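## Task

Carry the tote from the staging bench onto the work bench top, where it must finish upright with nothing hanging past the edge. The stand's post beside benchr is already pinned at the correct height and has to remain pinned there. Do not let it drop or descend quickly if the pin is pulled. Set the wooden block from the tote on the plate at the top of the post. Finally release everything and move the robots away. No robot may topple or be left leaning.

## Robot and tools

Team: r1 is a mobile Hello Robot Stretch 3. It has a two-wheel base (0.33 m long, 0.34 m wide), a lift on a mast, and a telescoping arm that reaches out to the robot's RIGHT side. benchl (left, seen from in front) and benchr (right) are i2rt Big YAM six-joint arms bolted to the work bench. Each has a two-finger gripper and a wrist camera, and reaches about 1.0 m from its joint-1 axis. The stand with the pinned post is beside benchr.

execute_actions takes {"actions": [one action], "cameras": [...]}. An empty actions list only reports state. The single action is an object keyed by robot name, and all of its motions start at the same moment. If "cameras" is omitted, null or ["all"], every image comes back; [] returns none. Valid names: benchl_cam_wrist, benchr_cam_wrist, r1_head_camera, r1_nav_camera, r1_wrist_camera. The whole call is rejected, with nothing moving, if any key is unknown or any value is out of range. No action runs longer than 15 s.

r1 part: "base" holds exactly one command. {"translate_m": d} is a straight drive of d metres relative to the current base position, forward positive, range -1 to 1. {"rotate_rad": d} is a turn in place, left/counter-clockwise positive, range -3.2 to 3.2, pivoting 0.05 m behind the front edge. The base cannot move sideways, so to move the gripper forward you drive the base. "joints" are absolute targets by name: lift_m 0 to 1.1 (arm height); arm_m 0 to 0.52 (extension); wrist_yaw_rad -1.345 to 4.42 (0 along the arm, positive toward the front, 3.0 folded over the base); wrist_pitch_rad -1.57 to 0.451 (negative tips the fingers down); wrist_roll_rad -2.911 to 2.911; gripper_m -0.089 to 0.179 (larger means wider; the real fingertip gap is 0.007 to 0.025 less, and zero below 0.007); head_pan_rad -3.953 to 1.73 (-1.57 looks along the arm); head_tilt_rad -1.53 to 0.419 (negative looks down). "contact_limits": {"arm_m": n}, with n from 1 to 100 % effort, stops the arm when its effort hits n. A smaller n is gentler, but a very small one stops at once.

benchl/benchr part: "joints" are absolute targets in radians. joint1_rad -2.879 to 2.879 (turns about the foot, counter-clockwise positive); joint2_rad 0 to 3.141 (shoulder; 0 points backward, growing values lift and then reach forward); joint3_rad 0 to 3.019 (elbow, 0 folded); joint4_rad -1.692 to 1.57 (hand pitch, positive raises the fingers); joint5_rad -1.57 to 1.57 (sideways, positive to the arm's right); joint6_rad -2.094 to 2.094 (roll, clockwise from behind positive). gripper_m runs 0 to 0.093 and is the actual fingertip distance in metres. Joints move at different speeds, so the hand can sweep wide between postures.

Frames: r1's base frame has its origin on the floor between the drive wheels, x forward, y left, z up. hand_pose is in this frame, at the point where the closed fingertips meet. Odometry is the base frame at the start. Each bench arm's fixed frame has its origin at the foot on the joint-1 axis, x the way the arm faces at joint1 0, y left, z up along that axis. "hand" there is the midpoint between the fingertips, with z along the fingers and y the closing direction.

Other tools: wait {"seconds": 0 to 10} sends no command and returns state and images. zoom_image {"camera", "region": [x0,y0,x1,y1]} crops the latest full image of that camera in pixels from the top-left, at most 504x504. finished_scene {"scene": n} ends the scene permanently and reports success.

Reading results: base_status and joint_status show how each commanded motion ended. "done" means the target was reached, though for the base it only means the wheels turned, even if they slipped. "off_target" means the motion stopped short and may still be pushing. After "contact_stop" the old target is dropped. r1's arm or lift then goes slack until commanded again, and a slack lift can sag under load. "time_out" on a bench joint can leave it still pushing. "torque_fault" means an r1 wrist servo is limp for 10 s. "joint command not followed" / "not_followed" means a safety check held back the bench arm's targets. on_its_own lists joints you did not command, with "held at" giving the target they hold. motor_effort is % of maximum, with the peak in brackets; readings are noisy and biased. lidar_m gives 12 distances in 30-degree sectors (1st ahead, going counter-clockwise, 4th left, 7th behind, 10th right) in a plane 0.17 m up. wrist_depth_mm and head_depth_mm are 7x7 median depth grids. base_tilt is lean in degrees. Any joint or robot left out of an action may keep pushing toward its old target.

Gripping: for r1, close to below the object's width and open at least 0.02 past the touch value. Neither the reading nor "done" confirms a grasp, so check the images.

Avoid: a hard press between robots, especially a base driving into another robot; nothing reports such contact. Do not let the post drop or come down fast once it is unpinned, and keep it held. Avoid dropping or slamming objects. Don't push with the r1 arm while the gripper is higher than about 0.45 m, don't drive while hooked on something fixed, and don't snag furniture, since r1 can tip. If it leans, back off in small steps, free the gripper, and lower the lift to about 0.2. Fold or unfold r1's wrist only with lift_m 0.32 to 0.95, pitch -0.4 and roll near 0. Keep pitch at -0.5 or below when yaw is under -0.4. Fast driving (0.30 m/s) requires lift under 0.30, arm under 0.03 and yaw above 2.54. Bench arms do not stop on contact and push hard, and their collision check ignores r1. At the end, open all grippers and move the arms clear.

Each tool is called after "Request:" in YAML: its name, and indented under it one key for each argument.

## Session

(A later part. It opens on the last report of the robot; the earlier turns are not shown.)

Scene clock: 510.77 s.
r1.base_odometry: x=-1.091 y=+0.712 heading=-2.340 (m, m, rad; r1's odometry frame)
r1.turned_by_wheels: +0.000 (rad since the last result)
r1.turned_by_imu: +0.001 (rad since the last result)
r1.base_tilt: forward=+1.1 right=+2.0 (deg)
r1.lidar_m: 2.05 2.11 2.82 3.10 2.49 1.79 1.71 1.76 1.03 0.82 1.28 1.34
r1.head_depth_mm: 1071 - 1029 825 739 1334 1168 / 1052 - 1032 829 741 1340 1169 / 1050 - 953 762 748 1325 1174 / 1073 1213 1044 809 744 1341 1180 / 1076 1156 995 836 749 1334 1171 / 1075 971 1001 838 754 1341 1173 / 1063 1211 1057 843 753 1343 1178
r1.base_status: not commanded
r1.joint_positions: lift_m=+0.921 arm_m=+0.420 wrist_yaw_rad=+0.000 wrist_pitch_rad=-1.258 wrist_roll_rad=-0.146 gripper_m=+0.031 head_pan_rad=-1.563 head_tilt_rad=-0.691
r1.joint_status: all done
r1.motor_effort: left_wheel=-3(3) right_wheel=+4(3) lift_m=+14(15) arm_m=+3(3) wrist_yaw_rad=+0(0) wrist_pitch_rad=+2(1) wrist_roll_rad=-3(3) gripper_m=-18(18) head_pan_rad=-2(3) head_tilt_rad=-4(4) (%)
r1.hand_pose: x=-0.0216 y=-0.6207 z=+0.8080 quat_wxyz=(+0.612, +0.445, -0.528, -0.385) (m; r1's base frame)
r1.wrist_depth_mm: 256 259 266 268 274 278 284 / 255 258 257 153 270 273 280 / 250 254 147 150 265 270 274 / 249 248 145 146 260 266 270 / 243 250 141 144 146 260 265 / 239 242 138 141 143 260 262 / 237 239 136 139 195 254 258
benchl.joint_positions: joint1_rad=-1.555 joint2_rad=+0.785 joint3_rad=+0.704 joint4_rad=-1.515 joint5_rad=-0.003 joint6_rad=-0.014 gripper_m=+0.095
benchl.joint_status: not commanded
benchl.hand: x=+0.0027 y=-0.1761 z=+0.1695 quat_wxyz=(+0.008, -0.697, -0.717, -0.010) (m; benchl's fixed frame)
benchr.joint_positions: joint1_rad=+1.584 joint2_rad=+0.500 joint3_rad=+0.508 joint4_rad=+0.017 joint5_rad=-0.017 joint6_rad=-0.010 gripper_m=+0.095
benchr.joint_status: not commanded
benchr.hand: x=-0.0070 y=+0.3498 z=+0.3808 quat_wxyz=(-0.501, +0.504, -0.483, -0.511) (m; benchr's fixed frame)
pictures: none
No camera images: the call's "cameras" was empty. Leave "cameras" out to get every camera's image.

Request:
execute_actions:
  actions:
    - {"r1":{"joints":{"lift_m":0.875}}}
  cameras: []

Request:
execute_actions:
  actions:
    - {"r1":{"joints":{"gripper_m":0.13}}}
  cameras: []

Request:
execute_actions:
  actions:
    - {"r1":{"joints":{"lift_m":0.94,"arm_m":0.0,"wrist_roll_rad":0,"wrist_pitch_rad":-0.4}}}
  cameras: ["r1_head_camera"]

Scene clock: 520.17 s.
r1.base_odometry: x=-1.091 y=+0.712 heading=-2.340 (m, m, rad; r1's odometry frame)
r1.turned_by_wheels: +0.000 (rad since the last result)
r1.turned_by_imu: +0.001 (rad since the last result)
r1.base_tilt: forward=+1.1 right=+1.9 (deg)
r1.lidar_m: 2.05 2.11 2.83 3.09 2.49 1.78 1.70 1.76 1.02 0.82 1.28 1.34
r1.head_depth_mm: 1067 1168 - 802 741 1335 1164 / 1072 1169 1003 831 741 1333 1174 / 1072 1167 - 759 745 1323 1181 / 1070 1203 1044 808 746 1336 1175 / 1073 1154 998 834 747 1342 1183 / 1074 978 1001 838 751 1347 1179 / 1060 1214 1053 839 754 1349 1177
r1.base_status: not commanded
r1.joint_positions: lift_m=+0.876 arm_m=+0.420 wrist_yaw_rad=+0.000 wrist_pitch_rad=-1.258 wrist_roll_rad=-0.146 gripper_m=+0.031 head_pan_rad=-1.563 head_tilt_rad=-0.691
r1.joint_status: all done
r1.motor_effort: left_wheel=-4(4) right_wheel=+3(4) lift_m=+15(13) arm_m=+3(3) wrist_yaw_rad=+0(0) wrist_pitch_rad=+2(2) wrist_roll_rad=-3(3) gripper_m=-18(18) head_pan_rad=-3(3) head_tilt_rad=-4(4) (%)
r1.hand_pose: x=-0.0216 y=-0.6207 z=+0.7630 quat_wxyz=(+0.612, +0.445, -0.528, -0.385) (m; r1's base frame)
r1.wrist_depth_mm: 213 216 218 221 225 228 231 / 208 212 212 152 222 226 228 / 208 208 148 148 217 220 226 / 202 205 145 146 215 216 221 / 200 202 140 143 147 215 218 / 198 199 138 141 143 212 214 / 195 198 136 138 173 208 212
benchl.joint_positions: joint1_rad=-1.555 joint2_rad=+0.785 joint3_rad=+0.704 joint4_rad=-1.515 joint5_rad=-0.003 joint6_rad=-0.014 gripper_m=+0.095
benchl.joint_status: not commanded
benchl.hand: x=+0.0027 y=-0.1761 z=+0.1695 quat_wxyz=(+0.008, -0.697, -0.717, -0.010) (m; benchl's fixed frame)
benchr.joint_positions: joint1_rad=+1.584 joint2_rad=+0.500 joint3_rad=+0.508 joint4_rad=+0.017 joint5_rad=-0.017 joint6_rad=-0.010 gripper_m=+0.095
benchr.joint_status: not commanded
benchr.hand: x=-0.0070 y=+0.3498 z=+0.3808 quat_wxyz=(-0.501, +0.504, -0.483, -0.511) (m; benchr's fixed frame)
pictures: none
No camera images: the call's "cameras" was empty. Leave "cameras" out to get every camera's image.

Scene clock: 521.67 s.
r1.base_odometry: x=-1.091 y=+0.712 heading=-2.340 (m, m, rad; r1's odometry frame)
r1.turned_by_wheels: +0.000 (rad since the last result)
r1.turned_by_imu: +0.000 (rad since the last result)
r1.base_tilt: forward=+1.0 right=+1.9 (deg)
r1.lidar_m: 2.05 2.11 2.83 3.09 2.49 1.78 1.70 1.76 1.03 0.82 1.28 1.34
r1.head_depth_mm: 1073 1166 - 805 740 1331 1170 / 1069 1167 995 829 742 1328 1166 / 1074 1165 - 768 745 1332 1168 / 1075 1207 1049 791 746 1342 1173 / 1078 1152 1001 836 750 1350 1184 / 1077 974 1001 838 749 1337 1178 / 1058 1211 1057 837 754 1344 1184
r1.base_status: not commanded
r1.joint_positions: lift_m=+0.876 arm_m=+0.420 wrist_yaw_rad=+0.000 wrist_pitch_rad=-1.258 wrist_roll_rad=-0.146 gripper_m=+0.130 head_pan_rad=-1.563 head_tilt_rad=-0.691
r1.joint_status: all done
r1.motor_effort: left_wheel=-3(3) right_wheel=+3(4) lift_m=+15(15) arm_m=+3(3) wrist_yaw_rad=+0(0) wrist_pitch_rad=+2(2) wrist_roll_rad=-3(3) gripper_m=+0(81) head_pan_rad=-3(3) head_tilt_rad=-4(4) (%)
r1.hand_pose: x=-0.0216 y=-0.6208 z=+0.7630 quat_wxyz=(+0.612, +0.445, -0.528, -0.385) (m; r1's base frame)
r1.wrist_depth_mm: 213 216 219 220 226 229 232 / 209 211 213 155 223 224 228 / 204 209 151 154 216 221 225 / 202 207 150 151 215 218 222 / 201 202 148 148 212 216 217 / 198 - 145 146 178 - 215 / 194 197 198 145 203 208 212
benchl.joint_positions: joint1_rad=-1.555 joint2_rad=+0.785 joint3_rad=+0.704 joint4_rad=-1.515 joint5_rad=-0.003 joint6_rad=-0.014 gripper_m=+0.095
benchl.joint_status: not commanded
benchl.hand: x=+0.0027 y=-0.1761 z=+0.1695 quat_wxyz=(+0.008, -0.697, -0.717, -0.010) (m; benchl's fixed frame)
benchr.joint_positions: joint1_rad=+1.584 joint2_rad=+0.500 joint3_rad=+0.508 joint4_rad=+0.017 joint5_rad=-0.017 joint6_rad=-0.010 gripper_m=+0.095
benchr.joint_status: not commanded
benchr.hand: x=-0.0070 y=+0.3498 z=+0.3808 quat_wxyz=(-0.501, +0.504, -0.483, -0.511) (m; benchr's fixed frame)
pictures: none
No camera images: the call's "cameras" was empty. Leave "cameras" out to get every camera's image.

Scene clock: 525.93 s.
r1.base_odometry: x=-1.091 y=+0.712 heading=-2.340 (m, m, rad; r1's odometry frame)
r1.turned_by_wheels: +0.000 (rad since the last result)
r1.turned_by_imu: +0.001 (rad since the last result)
r1.base_tilt: forward=+1.1 right=+1.9 (deg)
r1.lidar_m: 2.05 2.11 2.82 3.10 2.50 1.78 1.70 1.75 1.03 0.82 1.28 1.34
r1.head_depth_mm: 1076 1201 1321 856 - - - / 1067 1208 1039 880 - - - / 1068 1204 1046 811 - - - / 1065 1203 1035 815 747 1335 1178 / 1076 1150 1001 836 748 1340 1180 / 1069 975 1007 839 749 1328 1178 / 1063 1214 1054 841 753 1352 1186
r1.base_status: not commanded
r1.joint_positions: lift_m=+0.939 arm_m=+0.000 wrist_yaw_rad=+0.000 wrist_pitch_rad=-0.420 wrist_roll_rad=-0.006 gripper_m=+0.130 head_pan_rad=-1.563 head_tilt_rad=-0.691
r1.joint_status: all done
r1.motor_effort: left_wheel=-3(3) right_wheel=+3(4) lift_m=+37(40) arm_m=-2(4) wrist_yaw_rad=+0(0) wrist_pitch_rad=+6(4) wrist_roll_rad=+3(3) gripper_m=+0(1) head_pan_rad=-3(3) head_tilt_rad=-4(4) (%)
r1.hand_pose: x=-0.0216 y=-0.3695 z=+0.9516 quat_wxyz=(+0.694, +0.148, -0.689, -0.147) (m; r1's base frame)
r1.wrist_depth_mm: 938 952 921 968 983 988 975 / 969 974 875 - - - - / 749 752 750 771 824 - - / 607 610 610 565 618 - - / 497 522 504 471 503 - - / 420 - 435 424 434 - - / 394 - - - - - -
benchl.joint_positions: joint1_rad=-1.555 joint2_rad=+0.785 joint3_rad=+0.704 joint4_rad=-1.515 joint5_rad=-0.003 joint6_rad=-0.014 gripper_m=+0.095
benchl.joint_status: not commanded
benchl.hand: x=+0.0027 y=-0.1761 z=+0.1695 quat_wxyz=(+0.008, -0.697, -0.717, -0.010) (m; benchl's fixed frame)
benchr.joint_positions: joint1_rad=+1.584 joint2_rad=+0.500 joint3_rad=+0.508 joint4_rad=+0.017 joint5_rad=-0.017 joint6_rad=-0.010 gripper_m=+0.095
benchr.joint_status: not commanded
benchr.hand: x=-0.0070 y=+0.3498 z=+0.3808 quat_wxyz=(-0.501, +0.504, -0.483, -0.511) (m; benchr's fixed frame)
pictures: r1_head_camera (sideways: a quarter turn clockwise sets it upright)
camera_calibration (this result's frames):
r1_head_camera: T_world_to_cam=[[-0.021169, 0.663108, -0.748224, 0.994213], [0.998851, 0.0462185, 0.012701, -0.0166402], [0.0430039, -0.747095, -0.663324, 0.820247], [0, 0, 0, 1]] pos_world=[0.00239365, -0.0456987, 1.2882]
Images, in order (width x height): r1_head_camera 896x504.

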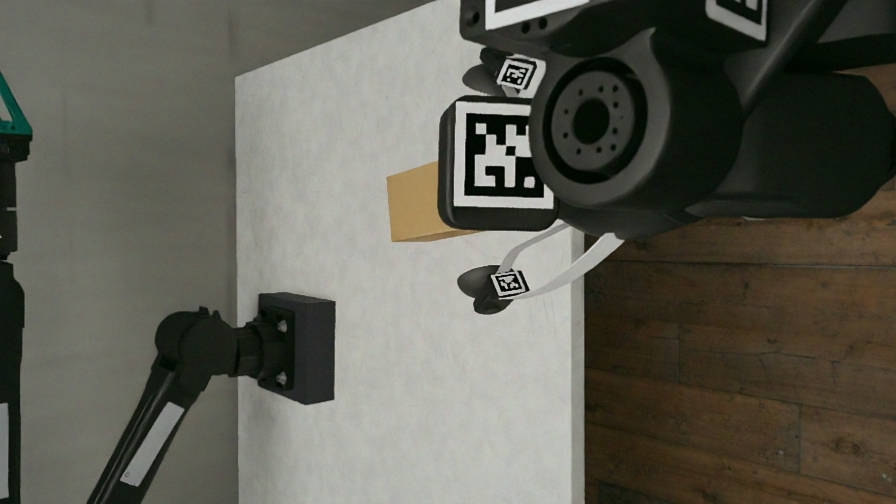

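Request:
execute_actions:
  actions:
    - {"r1":{"base":{"rotate_rad":1.505},"joints":{"wrist_yaw_rad":3.0,"gripper_m":0.03,"lift_m":0.8}},"benchr":{"joints":{"joint1_rad":0.48,"joint2_rad":0.72,"joint3_rad":0.9,"joint4_rad":-1.13}}}
  cameras: ["benchr_cam_wrist"]

Request:
execute_actions:
  actions:
    - {"r1":{"joints":{"lift_m":0.27}}}
  cameras: []

Scene clock: 544.47 s.
r1.base_odometry: x=-1.091 y=+0.712 heading=-0.835 (m, m, rad; r1's odometry frame)
r1.turned_by_wheels: +1.505 (rad since the last result)
r1.turned_by_imu: +1.522 (rad since the last result)
r1.base_tilt: forward=+1.1 right=+1.9 (deg)
r1.lidar_m: 3.10 2.72 1.82 1.70 1.72 1.02 0.82 1.26 1.34 2.05 2.08 2.64
r1.head_depth_mm: 1831 2020 2256 1870 1554 1364 - / 1819 2055 2268 1870 1547 1365 - / 1806 2039 2227 1882 1562 1365 - / 1797 2015 2191 1870 1558 1376 - / 1772 2009 2212 1900 1560 1348 1183 / 1759 1991 2225 1906 1562 1343 1184 / 1764 2001 2220 1878 1572 1352 1180
r1.base_status: done
r1.joint_positions: lift_m=+0.801 arm_m=+0.000 wrist_yaw_rad=+2.998 wrist_pitch_rad=-0.419 wrist_roll_rad=-0.005 gripper_m=+0.030 head_pan_rad=-1.563 head_tilt_rad=-0.691
r1.joint_status: all done
r1.motor_effort: left_wheel=-3(8) right_wheel=+4(6) lift_m=+13(33) arm_m=-2(2) wrist_yaw_rad=+2(2) wrist_pitch_rad=+6(5) wrist_roll_rad=+2(3) gripper_m=+0(80) head_pan_rad=-3(3) head_tilt_rad=-4(4) (%)
r1.hand_pose: x=+0.0109 y=+0.0766 z=+0.8130 quat_wxyz=(+0.197, +0.698, +0.098, +0.681) (m; r1's base frame)
r1.wrist_depth_mm: - - - - - - - / - - - - - - - / - - - - - - - / - - - - - - - / - - - - - - - / - - - - - - - / 993 - - - - - -
benchl.joint_positions: joint1_rad=-1.555 joint2_rad=+0.785 joint3_rad=+0.704 joint4_rad=-1.515 joint5_rad=-0.003 joint6_rad=-0.014 gripper_m=+0.095
benchl.joint_status: not commanded
benchl.hand: x=+0.0027 y=-0.1761 z=+0.1695 quat_wxyz=(+0.008, -0.697, -0.717, -0.010) (m; benchl's fixed frame)
benchr.joint_positions: joint1_rad=+0.523 joint2_rad=+0.726 joint3_rad=+0.869 joint4_rad=-1.112 joint5_rad=-0.015 joint6_rad=-0.010 gripper_m=+0.095
benchr.joint_status: all done
benchr.hand: x=+0.2596 y=+0.1522 z=+0.2845 quat_wxyz=(-0.285, +0.254, -0.921, -0.082) (m; benchr's fixed frame)
pictures: benchr_cam_wrist
camera_calibration (this result's frames):
benchr_cam_wrist: T_world_to_cam=[[0.513976, -0.857784, -0.00597554, -0.000753567], [-0.857571, -0.513986, 0.0197542, 0.301808], [-0.0200161, -0.00502872, -0.999787, 0.416243], [0, 0, 0, 1]] pos_world=[0.26754, 0.156572, 0.410187]
Images, in order (width x height): benchr_cam_wrist 504x504.

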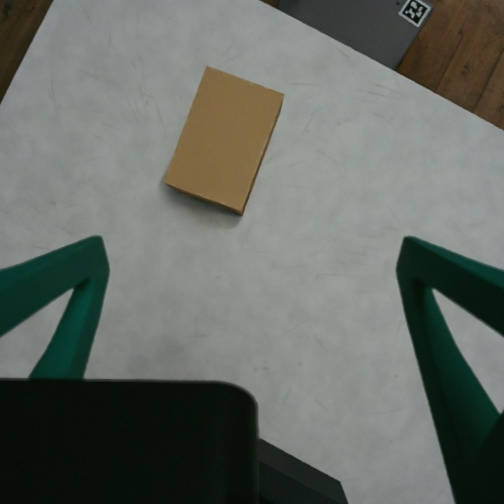

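Scene clock: 550.13 s.
r1.base_odometry: x=-1.091 y=+0.712 heading=-0.835 (m, m, rad; r1's odometry frame)
r1.turned_by_wheels: +0.000 (rad since the last result)
r1.turned_by_imu: +0.001 (rad since the last result)
r1.base_tilt: forward=+1.1 right=+1.9 (deg)
r1.lidar_m: 3.11 2.71 1.83 1.70 1.73 1.02 0.82 1.26 1.34 2.04 2.08 2.65
r1.head_depth_mm: 1798 2034 2275 1855 1557 1343 1169 / 1820 2049 2240 1871 1550 1331 1165 / 1798 2031 2232 1868 1557 1333 1170 / 1783 2011 2206 1905 1566 1339 1175 / 1788 1978 2209 1869 1562 1347 1176 / 1775 1993 2217 1900 1580 1351 1187 / 1747 1952 2206 1908 1577 1355 1184
r1.base_status: not commanded
r1.joint_positions: lift_m=+0.271 arm_m=+0.000 wrist_yaw_rad=+2.998 wrist_pitch_rad=-0.419 wrist_roll_rad=-0.005 gripper_m=+0.030 head_pan_rad=-1.563 head_tilt_rad=-0.691
r1.joint_status: all done
r1.motor_effort: left_wheel=-3(3) right_wheel=+4(4) lift_m=+13(13) arm_m=-2(2) wrist_yaw_rad=+1(2) wrist_pitch_rad=+5(5) wrist_roll_rad=+2(2) gripper_m=+0(0) head_pan_rad=-3(3) head_tilt_rad=-4(4) (%)
r1.hand_pose: x=+0.0109 y=+0.0766 z=+0.2830 quat_wxyz=(+0.197, +0.698, +0.098, +0.681) (m; r1's base frame)
r1.wrist_depth_mm: - - - - - - - / - - - - - - - / 874 - 890 890 912 921 905 / 692 667 709 701 722 724 716 / 571 571 - 572 603 584 588 / 494 510 - - 500 499 504 / - - - - 433 432 441
benchl.joint_positions: joint1_rad=-1.555 joint2_rad=+0.785 joint3_rad=+0.704 joint4_rad=-1.515 joint5_rad=-0.003 joint6_rad=-0.014 gripper_m=+0.095
benchl.joint_status: not commanded
benchl.hand: x=+0.0027 y=-0.1761 z=+0.1695 quat_wxyz=(+0.008, -0.697, -0.717, -0.010) (m; benchl's fixed frame)
benchr.joint_positions: joint1_rad=+0.523 joint2_rad=+0.726 joint3_rad=+0.869 joint4_rad=-1.112 joint5_rad=-0.015 joint6_rad=-0.010 gripper_m=+0.095
benchr.joint_status: not commanded
benchr.hand: x=+0.2596 y=+0.1522 z=+0.2845 quat_wxyz=(-0.285, +0.254, -0.921, -0.082) (m; benchr's fixed frame)
pictures: none
No camera images: the call's "cameras" was empty. Leave "cameras" out to get every camera's image.

Request:
execute_actions:
  actions:
    - {"r1":{"base":{"translate_m":1.0}},"benchr":{"joints":{"joint1_rad":0.62,"joint2_rad":1.5,"joint3_rad":1.09,"joint4_rad":-1.14,"joint6_rad":0.39,"gripper_m":0.093}}}
  cameras: ["benchr_cam_wrist"]

Scene clock: 568.50 s.
r1.base_odometry: x=-0.420 y=-0.030 heading=-0.835 (m, m, rad; r1's odometry frame)
r1.turned_by_wheels: +0.000 (rad since the last result)
r1.turned_by_imu: +0.004 (rad since the last result)
r1.base_tilt: forward=+1.1 right=+1.9 (deg)
r1.lidar_m: 2.19 2.16 1.94 1.81 1.83 2.34 1.81 2.04 2.09 1.95 1.97 2.52
r1.head_depth_mm: 1724 1957 2152 1854 1549 1334 1163 / 1735 1929 2162 1861 1565 1335 1171 / 1715 1909 2148 1898 1562 1341 1171 / 1721 1923 2143 1876 1560 1337 1179 / 1689 1917 2140 1873 1546 1348 1171 / 1678 1903 2123 1874 1573 1348 1176 / 1683 1877 2133 1894 1567 1355 1175
r1.base_status: done
r1.joint_positions: lift_m=+0.271 arm_m=+0.000 wrist_yaw_rad=+2.999 wrist_pitch_rad=-0.419 wrist_roll_rad=-0.005 gripper_m=+0.030 head_pan_rad=-1.563 head_tilt_rad=-0.691
r1.joint_status: not commanded
r1.motor_effort: left_wheel=-3(7) right_wheel=+3(9) lift_m=+13(13) arm_m=-2(2) wrist_yaw_rad=+1(1) wrist_pitch_rad=+5(5) wrist_roll_rad=+2(2) gripper_m=+0(1) head_pan_rad=-3(3) head_tilt_rad=-4(4) (%)
r1.hand_pose: x=+0.0107 y=+0.0766 z=+0.2830 quat_wxyz=(+0.196, +0.698, +0.098, +0.681) (m; r1's base frame)
r1.wrist_depth_mm: - - - - - - - / - - - - - - - / 884 - 892 893 885 920 912 / 693 664 694 703 712 714 713 / 580 573 - 581 603 593 583 / 484 514 - - 506 492 502 / - - - - 430 435 440
benchl.joint_positions: joint1_rad=-1.555 joint2_rad=+0.785 joint3_rad=+0.704 joint4_rad=-1.515 joint5_rad=-0.003 joint6_rad=-0.014 gripper_m=+0.095
benchl.joint_status: not commanded
benchl.hand: x=+0.0027 y=-0.1761 z=+0.1695 quat_wxyz=(+0.008, -0.697, -0.717, -0.010) (m; benchl's fixed frame)
benchr.joint_positions: joint1_rad=+0.612 joint2_rad=+1.498 joint3_rad=+1.080 joint4_rad=-1.128 joint5_rad=-0.015 joint6_rad=+0.380 gripper_m=+0.093
benchr.joint_status: all done
benchr.hand: x=+0.3400 y=+0.2415 z=+0.1123 quat_wxyz=(-0.007, +0.116, -0.993, -0.013) (m; benchr's fixed frame)
pictures: benchr_cam_wrist
camera_calibration (this result's frames):
benchr_cam_wrist: T_world_to_cam=[[0.23071, -0.972764, -0.0224219, 0.159384], [-0.79741, -0.202226, 0.568543, 0.262672], [-0.557593, -0.113289, -0.822348, 0.435183], [0, 0, 0, 1]] pos_world=[0.41534, 0.257464, 0.212105]
Images, in order (width x height): benchr_cam_wrist 504x504.

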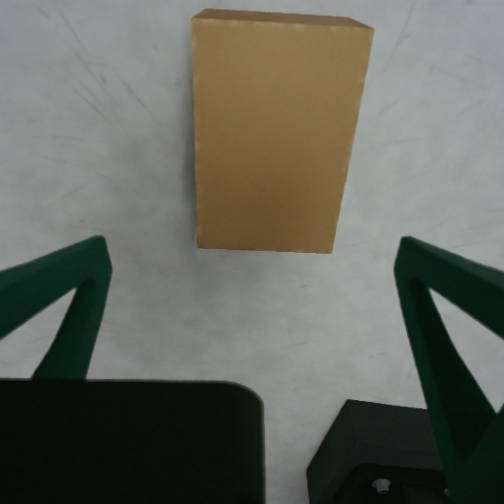

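Request:
execute_actions:
  actions:
    - {"r1":{"base":{"translate_m":1.0}},"benchr":{"joints":{"joint1_rad":0.57,"joint2_rad":1.6,"joint3_rad":1.0,"joint4_rad":-0.97,"joint6_rad":0.36}}}
  cameras: ["benchr_cam_wrist"]

Scene clock: 578.83 s.
r1.base_odometry: x=+0.252 y=-0.771 heading=-0.835 (m, m, rad; r1's odometry frame)
r1.turned_by_wheels: +0.000 (rad since the last result)
r1.turned_by_imu: +0.004 (rad since the last result)
r1.base_tilt: forward=+1.0 right=+2.0 (deg)
r1.lidar_m: 1.53 1.27 1.99 1.91 1.93 2.47 2.96 2.91 1.98 1.85 1.88 1.24
r1.head_depth_mm: 1629 1835 2081 1877 1550 1337 1175 / 1637 1860 2113 1864 1563 1337 1169 / 1627 1837 2102 1875 1560 1341 1174 / 1608 1814 2069 1894 1560 1338 1172 / 1604 1804 2079 1883 1558 1345 1173 / 1597 1811 2039 1897 1579 1340 1172 / 1586 1778 2033 1881 1570 1349 1185
r1.base_status: done
r1.joint_positions: lift_m=+0.271 arm_m=+0.000 wrist_yaw_rad=+2.999 wrist_pitch_rad=-0.419 wrist_roll_rad=-0.005 gripper_m=+0.030 head_pan_rad=-1.563 head_tilt_rad=-0.691
r1.joint_status: not commanded
r1.motor_effort: left_wheel=-3(8) right_wheel=+3(10) lift_m=+13(13) arm_m=-2(2) wrist_yaw_rad=+1(1) wrist_pitch_rad=+5(6) wrist_roll_rad=+2(2) gripper_m=+1(0) head_pan_rad=-4(3) head_tilt_rad=-4(4) (%)
r1.hand_pose: x=+0.0107 y=+0.0766 z=+0.2830 quat_wxyz=(+0.196, +0.698, +0.098, +0.681) (m; r1's base frame)
r1.wrist_depth_mm: - - - - - - - / - - - - - - - / 863 - 857 900 920 891 914 / 699 682 711 725 716 712 733 / 577 575 - 570 612 587 586 / 493 507 - - 504 501 498 / - - - - 435 429 441
benchl.joint_positions: joint1_rad=-1.555 joint2_rad=+0.785 joint3_rad=+0.704 joint4_rad=-1.515 joint5_rad=-0.003 joint6_rad=-0.014 gripper_m=+0.095
benchl.joint_status: not commanded
benchl.hand: x=+0.0027 y=-0.1761 z=+0.1695 quat_wxyz=(+0.008, -0.697, -0.717, -0.010) (m; benchl's fixed frame)
benchr.joint_positions: joint1_rad=+0.579 joint2_rad=+1.599 joint3_rad=+0.999 joint4_rad=-0.986 joint5_rad=-0.015 joint6_rad=+0.370 gripper_m=+0.093
benchr.joint_status: all done
benchr.hand: x=+0.3435 y=+0.2274 z=+0.0457 quat_wxyz=(+0.010, +0.104, -0.994, -0.003) (m; benchr's fixed frame)
pictures: benchr_cam_wrist
camera_calibration (this result's frames):
benchr_cam_wrist: T_world_to_cam=[[0.20789, -0.978119, -0.00805292, 0.151806], [-0.782799, -0.171302, 0.598232, 0.287106], [-0.586522, -0.118063, -0.801283, 0.390779], [0, 0, 0, 1]] pos_world=[0.422387, 0.243803, 0.142591]
Images, in order (width x height): benchr_cam_wrist 504x504.

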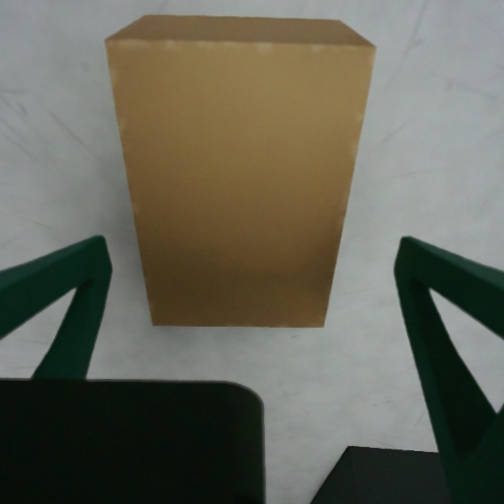

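Request:
execute_actions:
  actions:
    - {"r1":{"base":{"translate_m":0.335}},"benchr":{"joints":{"joint1_rad":0.595,"joint2_rad":1.685,"joint3_rad":0.945,"joint4_rad":-0.82}}}
  cameras: ["benchr_cam_wrist"]

Request:
execute_actions:
  actions:
    - {"r1":{"base":{"rotate_rad":1.595},"joints":{"lift_m":0.93}},"benchr":{"joints":{"gripper_m":0.04}}}
  cameras: ["benchr_cam_wrist","r1_head_camera"]

Scene clock: 589.97 s.
r1.base_odometry: x=+0.476 y=-1.019 heading=-0.835 (m, m, rad; r1's odometry frame)
r1.turned_by_wheels: +0.000 (rad since the last result)
r1.turned_by_imu: +0.002 (rad since the last result)
r1.base_tilt: forward=+1.1 right=+1.9 (deg)
r1.lidar_m: 1.20 1.04 1.02 1.93 1.97 2.51 3.13 2.89 1.95 1.81 1.84 0.94
r1.head_depth_mm: 1619 1836 2063 1851 1552 1330 1164 / 1595 1799 2058 1861 1550 1334 1169 / 1581 1795 2058 1864 1557 1341 1176 / 1578 1778 2046 1881 1574 1334 1177 / 1576 1783 2026 1888 1580 1344 1177 / 1576 1759 2003 1913 1564 1343 1177 / 1565 1747 2008 1889 1576 1352 1178
r1.base_status: done
r1.joint_positions: lift_m=+0.271 arm_m=+0.000 wrist_yaw_rad=+2.999 wrist_pitch_rad=-0.419 wrist_roll_rad=-0.005 gripper_m=+0.030 head_pan_rad=-1.563 head_tilt_rad=-0.691
r1.joint_status: not commanded
r1.motor_effort: left_wheel=-4(8) right_wheel=+3(9) lift_m=+13(13) arm_m=-2(2) wrist_yaw_rad=+1(1) wrist_pitch_rad=+5(5) wrist_roll_rad=+2(2) gripper_m=+1(0) head_pan_rad=-4(3) head_tilt_rad=-4(4) (%)
r1.hand_pose: x=+0.0107 y=+0.0766 z=+0.2830 quat_wxyz=(+0.196, +0.698, +0.098, +0.681) (m; r1's base frame)
r1.wrist_depth_mm: - - - - - - - / - - - - - - - / 857 - 867 907 908 910 895 / 691 686 706 695 706 718 721 / 583 575 - 578 603 581 598 / 487 507 - - 502 501 500 / - - - - 428 436 438
benchl.joint_positions: joint1_rad=-1.555 joint2_rad=+0.785 joint3_rad=+0.704 joint4_rad=-1.515 joint5_rad=-0.003 joint6_rad=-0.014 gripper_m=+0.095
benchl.joint_status: not commanded
benchl.hand: x=+0.0027 y=-0.1761 z=+0.1695 quat_wxyz=(+0.008, -0.697, -0.717, -0.010) (m; benchl's fixed frame)
benchr.joint_positions: joint1_rad=+0.579 joint2_rad=+1.675 joint3_rad=+0.948 joint4_rad=-0.837 joint5_rad=-0.015 joint6_rad=+0.370 gripper_m=+0.093
benchr.joint_status: all done
benchr.hand: x=+0.3467 y=+0.2295 z=+0.0002 quat_wxyz=(+0.001, +0.105, -0.994, -0.008) (m; benchr's fixed frame)
pictures: benchr_cam_wrist
camera_calibration (this result's frames):
benchr_cam_wrist: T_world_to_cam=[[0.208103, -0.97798, -0.0157758, 0.1527], [-0.793349, -0.178206, 0.5821, 0.32235], [-0.572093, -0.108621, -0.812964, 0.349308], [0, 0, 0, 1]] pos_world=[0.423795, 0.244724, 0.0987437]
Images, in order (width x height): benchr_cam_wrist 504x504.

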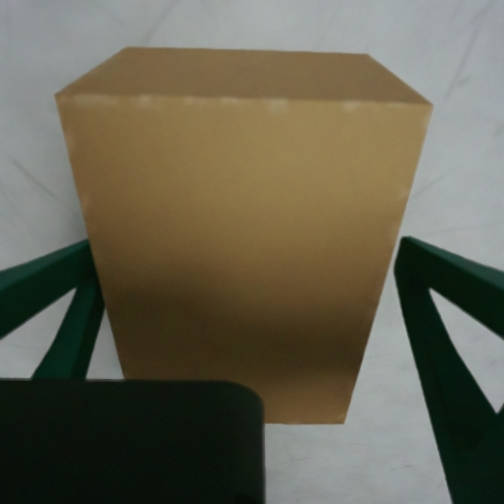

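Scene clock: 596.80 s.
r1.base_odometry: x=+0.476 y=-1.019 heading=+0.760 (m, m, rad; r1's odometry frame)
r1.turned_by_wheels: +1.595 (rad since the last result)
r1.turned_by_imu: +1.611 (rad since the last result)
r1.base_tilt: forward=+1.1 right=+1.9 (deg)
r1.lidar_m: 1.94 1.98 2.54 3.14 2.82 1.93 1.81 1.85 0.94 1.20 1.02 1.02
r1.head_depth_mm: 1048 1178 1033 825 - - 1169 / 1045 1187 1035 827 723 - 1148 / 1037 1178 1035 784 728 - - / 1045 1170 944 788 728 - 1176 / 1033 1166 940 769 728 - 1183 / 1032 1165 938 768 711 1356 1173 / 1023 1156 1059 836 715 1351 1184
r1.base_status: done
r1.joint_positions: lift_m=+0.929 arm_m=+0.000 wrist_yaw_rad=+2.999 wrist_pitch_rad=-0.419 wrist_roll_rad=-0.005 gripper_m=+0.030 head_pan_rad=-1.563 head_tilt_rad=-0.692
r1.joint_status: all done
r1.motor_effort: left_wheel=-4(10) right_wheel=+4(10) lift_m=+37(37) arm_m=-2(2) wrist_yaw_rad=+1(1) wrist_pitch_rad=+5(5) wrist_roll_rad=+2(2) gripper_m=+0(0) head_pan_rad=-2(2) head_tilt_rad=-4(4) (%)
r1.hand_pose: x=+0.0107 y=+0.0766 z=+0.9418 quat_wxyz=(+0.196, +0.698, +0.098, +0.681) (m; r1's base frame)
r1.wrist_depth_mm: - - - - - - - / - - - - - - - / - - - - - - - / - - - - - - - / - - - - - - - / - - - - - - - / - - - - - - -
benchl.joint_positions: joint1_rad=-1.555 joint2_rad=+0.785 joint3_rad=+0.704 joint4_rad=-1.515 joint5_rad=-0.003 joint6_rad=-0.014 gripper_m=+0.095
benchl.joint_status: not commanded
benchl.hand: x=+0.0027 y=-0.1761 z=+0.1695 quat_wxyz=(+0.008, -0.697, -0.717, -0.010) (m; benchl's fixed frame)
benchr.joint_positions: joint1_rad=+0.580 joint2_rad=+1.675 joint3_rad=+0.948 joint4_rad=-0.835 joint5_rad=-0.017 joint6_rad=+0.370 gripper_m=+0.080
benchr.joint_status: gripper_m off_target (ended at +0.080, target +0.040)
benchr.hand: x=+0.3468 y=+0.2303 z=+0.0003 quat_wxyz=(+0.000, +0.105, -0.994, -0.010) (m; benchr's fixed frame)
pictures: benchr_cam_wrist, r1_head_camera (sideways: a quarter turn clockwise sets it upright)
camera_calibration (this result's frames):
benchr_cam_wrist: T_world_to_cam=[[0.209252, -0.977689, -0.0183803, 0.15304], [-0.79365, -0.180783, 0.580893, 0.323286], [-0.571255, -0.106965, -0.813773, 0.348801], [0, 0, 0, 1]] pos_world=[0.423807, 0.245379, 0.0988637]
r1_head_camera: T_world_to_cam=[[-0.0210904, 0.663433, -0.747938, 0.99384], [0.998856, 0.046091, 0.0127176, -0.0166618], [0.0429105, -0.746815, -0.663646, 0.820667], [0, 0, 0, 1]] pos_world=[0.00238802, -0.0456924, 1.28818]
Images, in order (width x height): benchr_cam_wrist 504x504, r1_head_camera 896x504.

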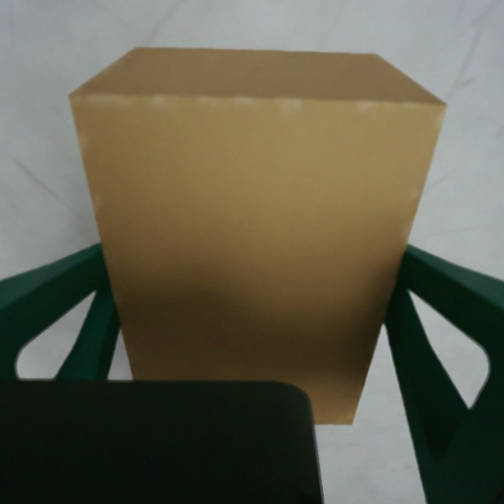

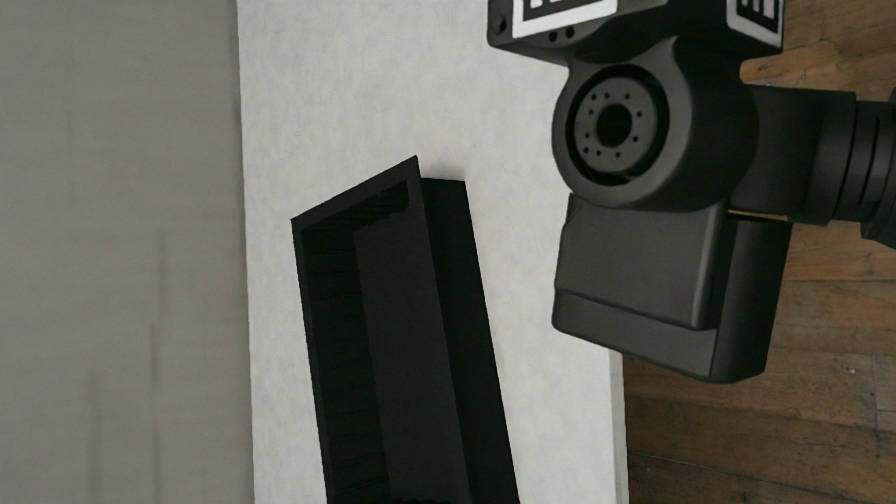

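Request:
execute_actions:
  actions:
    - {"r1":{"base":{"translate_m":0.11},"joints":{"wrist_yaw_rad":0.17}},"benchr":{"joints":{"joint2_rad":1.0,"joint3_rad":1.0,"joint4_rad":-0.6}}}
  cameras: []

Request:
execute_actions:
  actions:
    - {"r1":{"joints":{"lift_m":0.99,"wrist_roll_rad":1.57,"wrist_pitch_rad":-1.25,"gripper_m":0.08,"arm_m":0.38}},"benchr":{"joints":{"joint1_rad":1.53,"joint4_rad":0.0,"joint6_rad":0}}}
  cameras: ["r1_wrist_camera","r1_head_camera"]

Request:
execute_actions:
  actions:
    - {"benchr":{"joints":{"joint2_rad":1.6,"joint3_rad":1.37,"joint4_rad":0.3}}}
  cameras: ["benchr_cam_wrist"]

Scene clock: 619.33 s.
r1.base_odometry: x=+0.556 y=-0.944 heading=+0.759 (m, m, rad; r1's odometry frame)
r1.turned_by_wheels: +0.000 (rad since the last result)
r1.turned_by_imu: +0.001 (rad since the last result)
r1.base_tilt: forward=+1.1 right=+2.0 (deg)
r1.lidar_m: 1.83 1.86 2.40 3.12 2.99 2.05 1.92 1.86 1.00 1.19 0.94 1.56
r1.head_depth_mm: 1045 1181 1030 830 - - - / 1037 1171 1000 782 723 - - / 1033 1170 943 817 - - - / 1034 1154 934 852 - 1309 1169 / 1028 1154 929 759 713 1348 1179 / 1025 1148 1050 792 697 1336 1181 / 1020 1142 1054 818 697 1338 1180
r1.base_status: done
r1.joint_positions: lift_m=+0.929 arm_m=+0.000 wrist_yaw_rad=+0.172 wrist_pitch_rad=-0.419 wrist_roll_rad=-0.005 gripper_m=+0.030 head_pan_rad=-1.563 head_tilt_rad=-0.692
r1.joint_status: all done
r1.motor_effort: left_wheel=-3(4) right_wheel=+3(8) lift_m=+37(38) arm_m=-2(2) wrist_yaw_rad=-2(4) wrist_pitch_rad=+5(5) wrist_roll_rad=+2(2) gripper_m=+0(0) head_pan_rad=-3(2) head_tilt_rad=-4(4) (%)
r1.hand_pose: x=+0.0169 y=-0.3663 z=+0.9418 quat_wxyz=(+0.704, +0.207, -0.674, -0.087) (m; r1's base frame)
r1.wrist_depth_mm: 964 970 944 905 887 891 858 / - 987 983 931 937 947 936 / 717 746 633 650 639 778 769 / 586 585 578 583 565 564 618 / 488 486 444 461 464 494 495 / 415 417 - 416 427 423 428 / 377 369 364 367 366 370 371
benchl.joint_positions: joint1_rad=-1.555 joint2_rad=+0.785 joint3_rad=+0.704 joint4_rad=-1.515 joint5_rad=-0.003 joint6_rad=-0.014 gripper_m=+0.095
benchl.joint_status: not commanded
benchl.hand: x=+0.0027 y=-0.1761 z=+0.1695 quat_wxyz=(+0.008, -0.697, -0.717, -0.010) (m; benchl's fixed frame)
benchr.joint_positions: joint1_rad=+0.580 joint2_rad=+0.996 joint3_rad=+0.962 joint4_rad=-0.624 joint5_rad=-0.017 joint6_rad=+0.369 gripper_m=+0.080
benchr.joint_status: all done
benchr.hand: x=+0.3744 y=+0.2484 z=+0.3222 quat_wxyz=(-0.389, +0.098, -0.892, -0.209) (m; benchr's fixed frame)
pictures: none
No camera images: the call's "cameras" was empty. Leave "cameras" out to get every camera's image.

Scene clock: 623.33 s.
r1.base_odometry: x=+0.556 y=-0.944 heading=+0.759 (m, m, rad; r1's odometry frame)
r1.turned_by_wheels: +0.000 (rad since the last result)
r1.turned_by_imu: +0.001 (rad since the last result)
r1.base_tilt: forward=+1.1 right=+2.0 (deg)
r1.lidar_m: 1.83 1.86 2.40 3.13 2.99 2.05 1.92 1.86 1.00 1.19 0.94 1.56
r1.head_depth_mm: - 1195 1024 825 705 1336 1169 / - - 946 780 706 1328 1169 / 986 - 930 766 709 1344 1173 / 1028 1144 932 768 708 1340 1174 / 1028 1153 928 761 713 1336 1172 / 1019 1152 1050 791 697 1346 1173 / 1014 1149 1058 816 699 1350 1183
r1.base_status: not commanded
r1.joint_positions: lift_m=+0.989 arm_m=+0.380 wrist_yaw_rad=+0.170 wrist_pitch_rad=-1.248 wrist_roll_rad=+1.565 gripper_m=+0.080 head_pan_rad=-1.563 head_tilt_rad=-0.692
r1.joint_status: all done
r1.motor_effort: left_wheel=-3(3) right_wheel=+3(3) lift_m=+37(37) arm_m=+3(4) wrist_yaw_rad=+0(2) wrist_pitch_rad=-1(4) wrist_roll_rad=+2(4) gripper_m=-1(78) head_pan_rad=-2(3) head_tilt_rad=-4(4) (%)
r1.hand_pose: x=-0.0117 y=-0.5821 z=+0.8774 quat_wxyz=(+0.052, +0.070, -0.808, -0.582) (m; r1's base frame)
r1.wrist_depth_mm: 286 286 303 291 278 258 246 / 304 358 335 306 285 267 250 / 316 366 345 319 294 273 258 / 446 368 356 330 304 279 267 / 471 368 366 339 319 287 893 / 486 347 374 349 332 295 968 / 505 380 401 361 326 310 932
benchl.joint_positions: joint1_rad=-1.555 joint2_rad=+0.785 joint3_rad=+0.704 joint4_rad=-1.515 joint5_rad=-0.003 joint6_rad=-0.014 gripper_m=+0.095
benchl.joint_status: not commanded
benchl.hand: x=+0.0027 y=-0.1761 z=+0.1695 quat_wxyz=(+0.008, -0.697, -0.717, -0.010) (m; benchl's fixed frame)
benchr.joint_positions: joint1_rad=+1.524 joint2_rad=+1.001 joint3_rad=+0.962 joint4_rad=-0.042 joint5_rad=-0.018 joint6_rad=+0.010 gripper_m=+0.080
benchr.joint_status: all done
benchr.hand: x=+0.0206 y=+0.5011 z=+0.4514 quat_wxyz=(-0.483, +0.509, -0.530, -0.475) (m; benchr's fixed frame)
pictures: r1_head_camera (sideways: a quarter turn clockwise sets it upright), r1_wrist_camera
camera_calibration (this result's frames):
r1_head_camera: T_world_to_cam=[[-0.0210904, 0.663433, -0.747939, 0.99384], [0.998856, 0.046091, 0.0127176, -0.0166618], [0.0429105, -0.746815, -0.663646, 0.820666], [0, 0, 0, 1]] pos_world=[0.00238802, -0.0456924, 1.28818]
r1_wrist_camera: T_world_to_cam=[[-0.170662, 0.933624, -0.314992, 0.824421], [0.949709, 0.24104, 0.199883, 0.00587708], [0.262541, -0.265039, -0.927807, 0.82816], [0, 0, 0, 1]] pos_world=[-0.0823108, -0.551622, 1.02688]
Images, in order (width x height): r1_head_camera 896x504, r1_wrist_camera 644x364.

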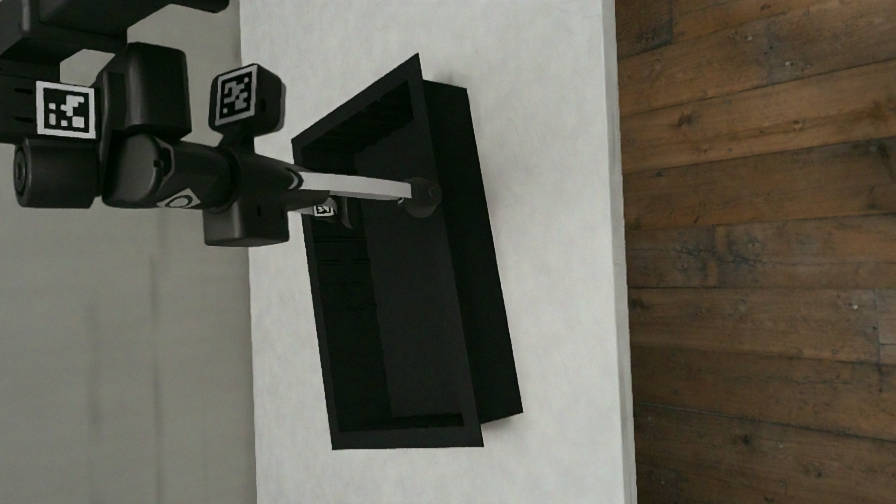

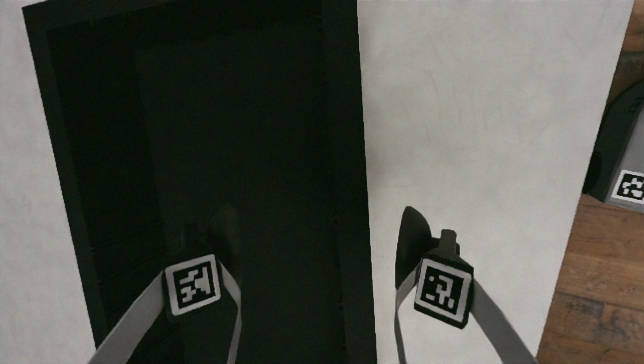

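Scene clock: 624.90 s.
r1.base_odometry: x=+0.556 y=-0.944 heading=+0.759 (m, m, rad; r1's odometry frame)
r1.turned_by_wheels: +0.000 (rad since the last result)
r1.turned_by_imu: +0.000 (rad since the last result)
r1.base_tilt: forward=+1.1 right=+2.0 (deg)
r1.lidar_m: 1.83 1.86 2.40 3.13 2.99 2.05 1.92 1.86 1.00 1.19 0.94 1.56
r1.head_depth_mm: - 1203 1033 828 706 1338 1174 / - - 950 783 706 1337 1168 / 987 - 933 765 710 1338 1179 / 1032 1144 938 764 712 1336 1175 / 1030 1150 930 762 710 1354 1181 / 1022 1151 1049 794 697 1346 1176 / 1020 1148 1056 818 697 1366 1183
r1.base_status: not commanded
r1.joint_positions: lift_m=+0.989 arm_m=+0.380 wrist_yaw_rad=+0.170 wrist_pitch_rad=-1.248 wrist_roll_rad=+1.565 gripper_m=+0.080 head_pan_rad=-1.563 head_tilt_rad=-0.692
r1.joint_status: not commanded
r1.motor_effort: left_wheel=-3(3) right_wheel=+3(3) lift_m=+37(37) arm_m=+3(3) wrist_yaw_rad=-1(0) wrist_pitch_rad=-1(1) wrist_roll_rad=+2(2) gripper_m=+0(1) head_pan_rad=-4(3) head_tilt_rad=-3(4) (%)
r1.hand_pose: x=-0.0117 y=-0.5821 z=+0.8774 quat_wxyz=(+0.052, +0.070, -0.808, -0.582) (m; r1's base frame)
r1.wrist_depth_mm: 289 286 303 289 277 259 246 / 303 359 334 308 287 265 252 / 315 372 348 318 295 271 259 / 446 370 364 323 304 279 267 / 465 367 366 335 319 288 888 / 491 346 376 352 334 295 950 / 507 382 401 362 325 312 962
benchl.joint_positions: joint1_rad=-1.555 joint2_rad=+0.785 joint3_rad=+0.704 joint4_rad=-1.515 joint5_rad=-0.003 joint6_rad=-0.014 gripper_m=+0.095
benchl.joint_status: not commanded
benchl.hand: x=+0.0027 y=-0.1761 z=+0.1695 quat_wxyz=(+0.008, -0.697, -0.717, -0.010) (m; benchl's fixed frame)
benchr.joint_positions: joint1_rad=+1.524 joint2_rad=+1.626 joint3_rad=+1.327 joint4_rad=+0.272 joint5_rad=-0.018 joint6_rad=+0.010 gripper_m=+0.080
benchr.joint_status: all done
benchr.hand: x=+0.0308 y=+0.7209 z=+0.3851 quat_wxyz=(-0.497, +0.497, -0.516, -0.489) (m; benchr's fixed frame)
pictures: benchr_cam_wrist
camera_calibration (this result's frames):
benchr_cam_wrist: T_world_to_cam=[[0.999522, -0.029191, -0.0102119, -0.00536561], [-0.0257861, -0.604369, -0.796287, 0.749699], [0.0170727, 0.79617, -0.604832, -0.215716], [0, 0, 0, 1]] pos_world=[0.0283777, 0.624684, 0.466449]
Images, in order (width x height): benchr_cam_wrist 504x504.

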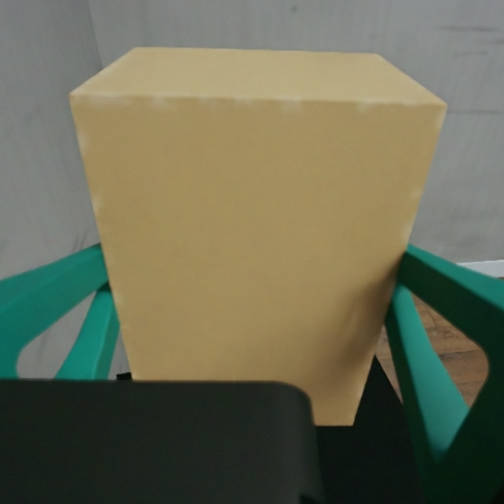

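Request:
execute_actions:
  actions:
    - {"r1":{"base":{"translate_m":0.025},"joints":{"arm_m":0.375,"lift_m":0.893,"head_pan_rad":1.35,"head_tilt_rad":-0.1}},"benchr":{"joints":{"joint1_rad":1.51,"joint2_rad":1.64,"joint3_rad":1.28,"joint4_rad":0.45}}}
  cameras: ["r1_wrist_camera","r1_head_camera"]

Scene clock: 637.03 s.
r1.base_odometry: x=+0.574 y=-0.926 heading=+0.759 (m, m, rad; r1's odometry frame)
r1.turned_by_wheels: +0.000 (rad since the last result)
r1.turned_by_imu: +0.001 (rad since the last result)
r1.base_tilt: forward=+1.1 right=+1.9 (deg)
r1.lidar_m: 1.80 1.84 2.38 3.12 3.02 2.08 1.94 1.86 1.01 1.19 0.93 1.57
r1.head_depth_mm: 2825 2999 3037 3077 3123 2438 1816 / 2874 3608 3661 3740 3565 2404 1815 / 2821 3585 3695 3817 3670 2367 1804 / 2840 3412 3568 3550 3636 2437 1810 / 3030 3360 3402 3476 3560 2411 1815 / 3147 3266 3277 3409 3453 2395 1819 / 3108 3198 3244 3268 3421 2399 1813
r1.base_status: done
r1.joint_positions: lift_m=+0.894 arm_m=+0.375 wrist_yaw_rad=+0.170 wrist_pitch_rad=-1.248 wrist_roll_rad=+1.565 gripper_m=+0.080 head_pan_rad=+1.343 head_tilt_rad=-0.112
r1.joint_status: all done
r1.motor_effort: left_wheel=-2(5) right_wheel=+2(8) lift_m=+13(32) arm_m=-2(1) wrist_yaw_rad=-1(1) wrist_pitch_rad=+0(1) wrist_roll_rad=+2(2) gripper_m=+0(1) head_pan_rad=+2(31) head_tilt_rad=+6(35) (%)
r1.hand_pose: x=-0.0117 y=-0.5775 z=+0.7815 quat_wxyz=(+0.052, +0.070, -0.808, -0.582) (m; r1's base frame)
r1.wrist_depth_mm: 266 240 222 197 190 177 165 / 269 251 229 195 195 182 169 / 279 261 235 193 200 186 173 / 286 269 245 191 206 190 178 / 292 283 248 138 215 196 181 / 287 301 255 143 226 198 190 / 285 300 271 155 226 204 197
benchl.joint_positions: joint1_rad=-1.555 joint2_rad=+0.785 joint3_rad=+0.704 joint4_rad=-1.515 joint5_rad=-0.003 joint6_rad=-0.014 gripper_m=+0.095
benchl.joint_status: not commanded
benchl.hand: x=+0.0027 y=-0.1761 z=+0.1695 quat_wxyz=(+0.008, -0.697, -0.717, -0.010) (m; benchl's fixed frame)
benchr.joint_positions: joint1_rad=+1.524 joint2_rad=+1.632 joint3_rad=+1.272 joint4_rad=+0.408 joint5_rad=-0.018 joint6_rad=+0.010 gripper_m=+0.080
benchr.joint_status: all done
benchr.hand: x=+0.0305 y=+0.7155 z=+0.3816 quat_wxyz=(-0.517, +0.479, -0.497, -0.507) (m; benchr's fixed frame)
pictures: r1_head_camera (sideways: a quarter turn clockwise sets it upright), r1_wrist_camera
camera_calibration (this result's frames):
r1_head_camera: T_world_to_cam=[[-0.0172074, -0.145036, -0.989277, 1.30869], [-0.982171, 0.187699, -0.0104344, 0.0255629], [0.1872, 0.97146, -0.14568, 0.145765], [0, 0, 0, 1]] pos_world=[0.020339, 0.043403, 1.31615]
r1_wrist_camera: T_world_to_cam=[[-0.170676, 0.93371, -0.314731, 0.789817], [0.949718, 0.240985, 0.199904, 0.0238949], [0.262498, -0.264787, -0.927891, 0.740671], [0, 0, 0, 1]] pos_world=[-0.0823156, -0.547098, 0.931066]
Images, in order (width x height): r1_head_camera 896x504, r1_wrist_camera 644x364.

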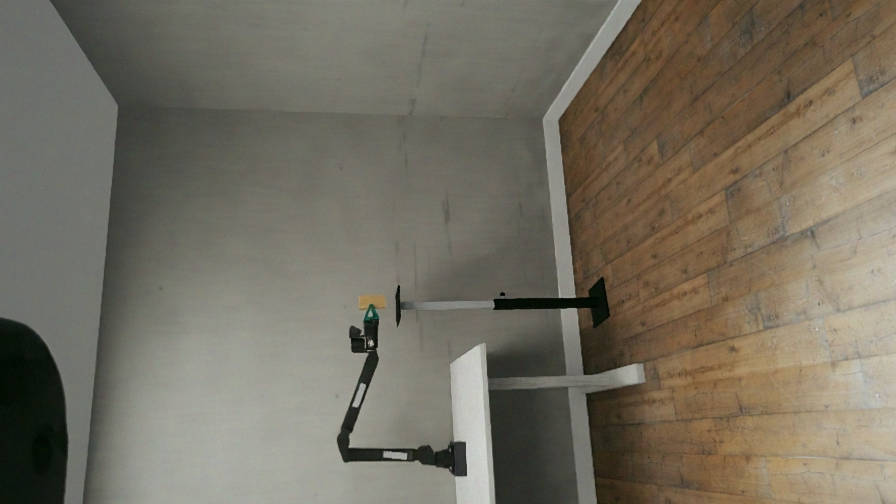

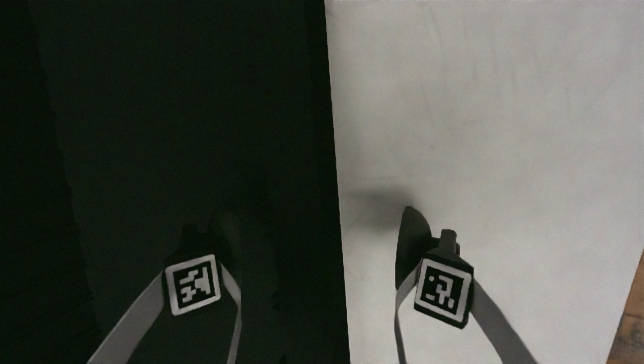

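Request:
execute_actions:
  actions:
    - {"r1":{"joints":{"gripper_m":-0.04}},"benchr":{"joints":{"joint2_rad":1.665,"joint3_rad":1.215,"joint4_rad":0.48}}}
  cameras: ["r1_head_camera"]

Request:
zoom_image:
  camera: "r1_head_camera"
  region: [330, 260, 450, 370]

Scene clock: 648.83 s.
r1.base_odometry: x=+0.574 y=-0.926 heading=+0.759 (m, m, rad; r1's odometry frame)
r1.turned_by_wheels: +0.000 (rad since the last result)
r1.turned_by_imu: +0.001 (rad since the last result)
r1.base_tilt: forward=+1.0 right=+1.9 (deg)
r1.lidar_m: 1.81 1.84 2.37 3.14 3.04 2.07 1.95 1.86 1.01 1.19 0.93 1.56
r1.head_depth_mm: 2785 3000 3053 3078 3119 2410 1814 / 2836 3573 3628 3788 3532 2408 1813 / 2863 3563 3644 3725 3637 2401 1818 / 2860 3435 3516 3686 3678 2452 1795 / 3042 3324 3474 3516 3548 2438 1801 / 3145 3243 3373 3430 3442 2397 1809 / 3103 3221 3245 3311 3437 2433 1824
r1.base_status: not commanded
r1.joint_positions: lift_m=+0.894 arm_m=+0.375 wrist_yaw_rad=+0.175 wrist_pitch_rad=-1.245 wrist_roll_rad=+1.565 gripper_m=-0.039 head_pan_rad=+1.343 head_tilt_rad=-0.112
r1.joint_status: all done
r1.motor_effort: left_wheel=-2(2) right_wheel=+1(3) lift_m=+13(14) arm_m=-2(2) wrist_yaw_rad=-5(5) wrist_pitch_rad=-2(3) wrist_roll_rad=+2(2) gripper_m=-20(97) head_pan_rad=+2(2) head_tilt_rad=+5(5) (%)
r1.hand_pose: x=-0.0113 y=-0.5781 z=+0.7817 quat_wxyz=(+0.053, +0.072, -0.809, -0.581) (m; r1's base frame)
r1.wrist_depth_mm: 265 243 220 120 190 176 165 / 269 252 228 123 194 180 170 / 278 264 237 127 199 185 174 / 283 269 245 131 207 191 177 / 284 282 256 134 211 195 182 / 284 292 271 138 212 200 188 / 286 309 270 223 228 206 196
benchl.joint_positions: joint1_rad=-1.555 joint2_rad=+0.785 joint3_rad=+0.704 joint4_rad=-1.515 joint5_rad=-0.003 joint6_rad=-0.014 gripper_m=+0.095
benchl.joint_status: not commanded
benchl.hand: x=+0.0027 y=-0.1761 z=+0.1695 quat_wxyz=(+0.008, -0.697, -0.717, -0.010) (m; benchl's fixed frame)
benchr.joint_positions: joint1_rad=+1.524 joint2_rad=+1.666 joint3_rad=+1.205 joint4_rad=+0.442 joint5_rad=-0.018 joint6_rad=+0.010 gripper_m=+0.080
benchr.joint_status: all done
benchr.hand: x=+0.0304 y=+0.7129 z=+0.3266 quat_wxyz=(-0.500, +0.495, -0.514, -0.491) (m; benchr's fixed frame)
pictures: r1_head_camera (sideways: a quarter turn clockwise sets it upright)
camera_calibration (this result's frames):
r1_head_camera: T_world_to_cam=[[-0.0172074, -0.145036, -0.989277, 1.30869], [-0.982171, 0.187699, -0.0104344, 0.0255629], [0.1872, 0.97146, -0.14568, 0.145765], [0, 0, 0, 1]] pos_world=[0.020339, 0.043403, 1.31615]
Images, in order (width x height): r1_head_camera 896x504.

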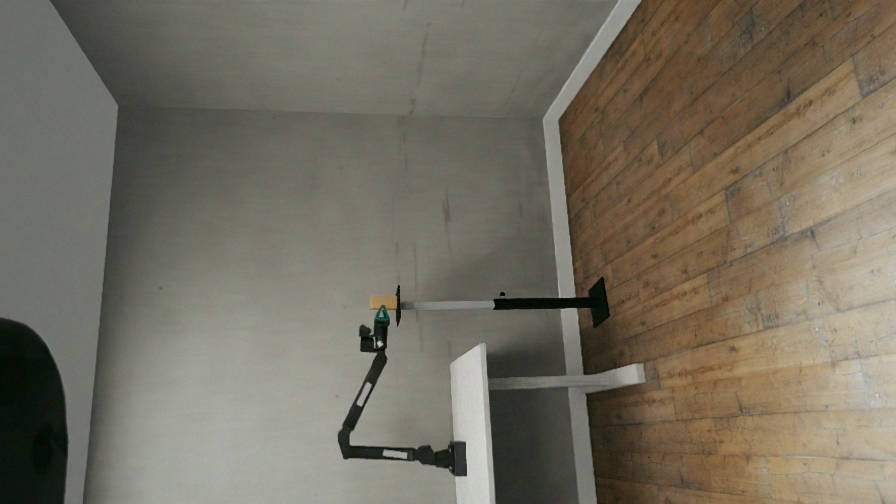

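Region (330, 260, 450, 370) of r1_head_camera's 896x504 image, scaled by 4.200, with more detail than that image has; it fills the top 462 rows of this view, and the rest is white.

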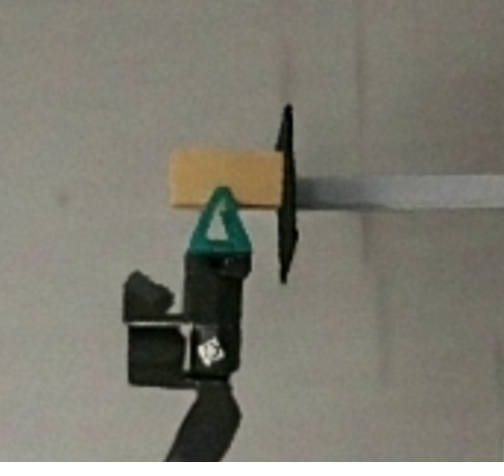

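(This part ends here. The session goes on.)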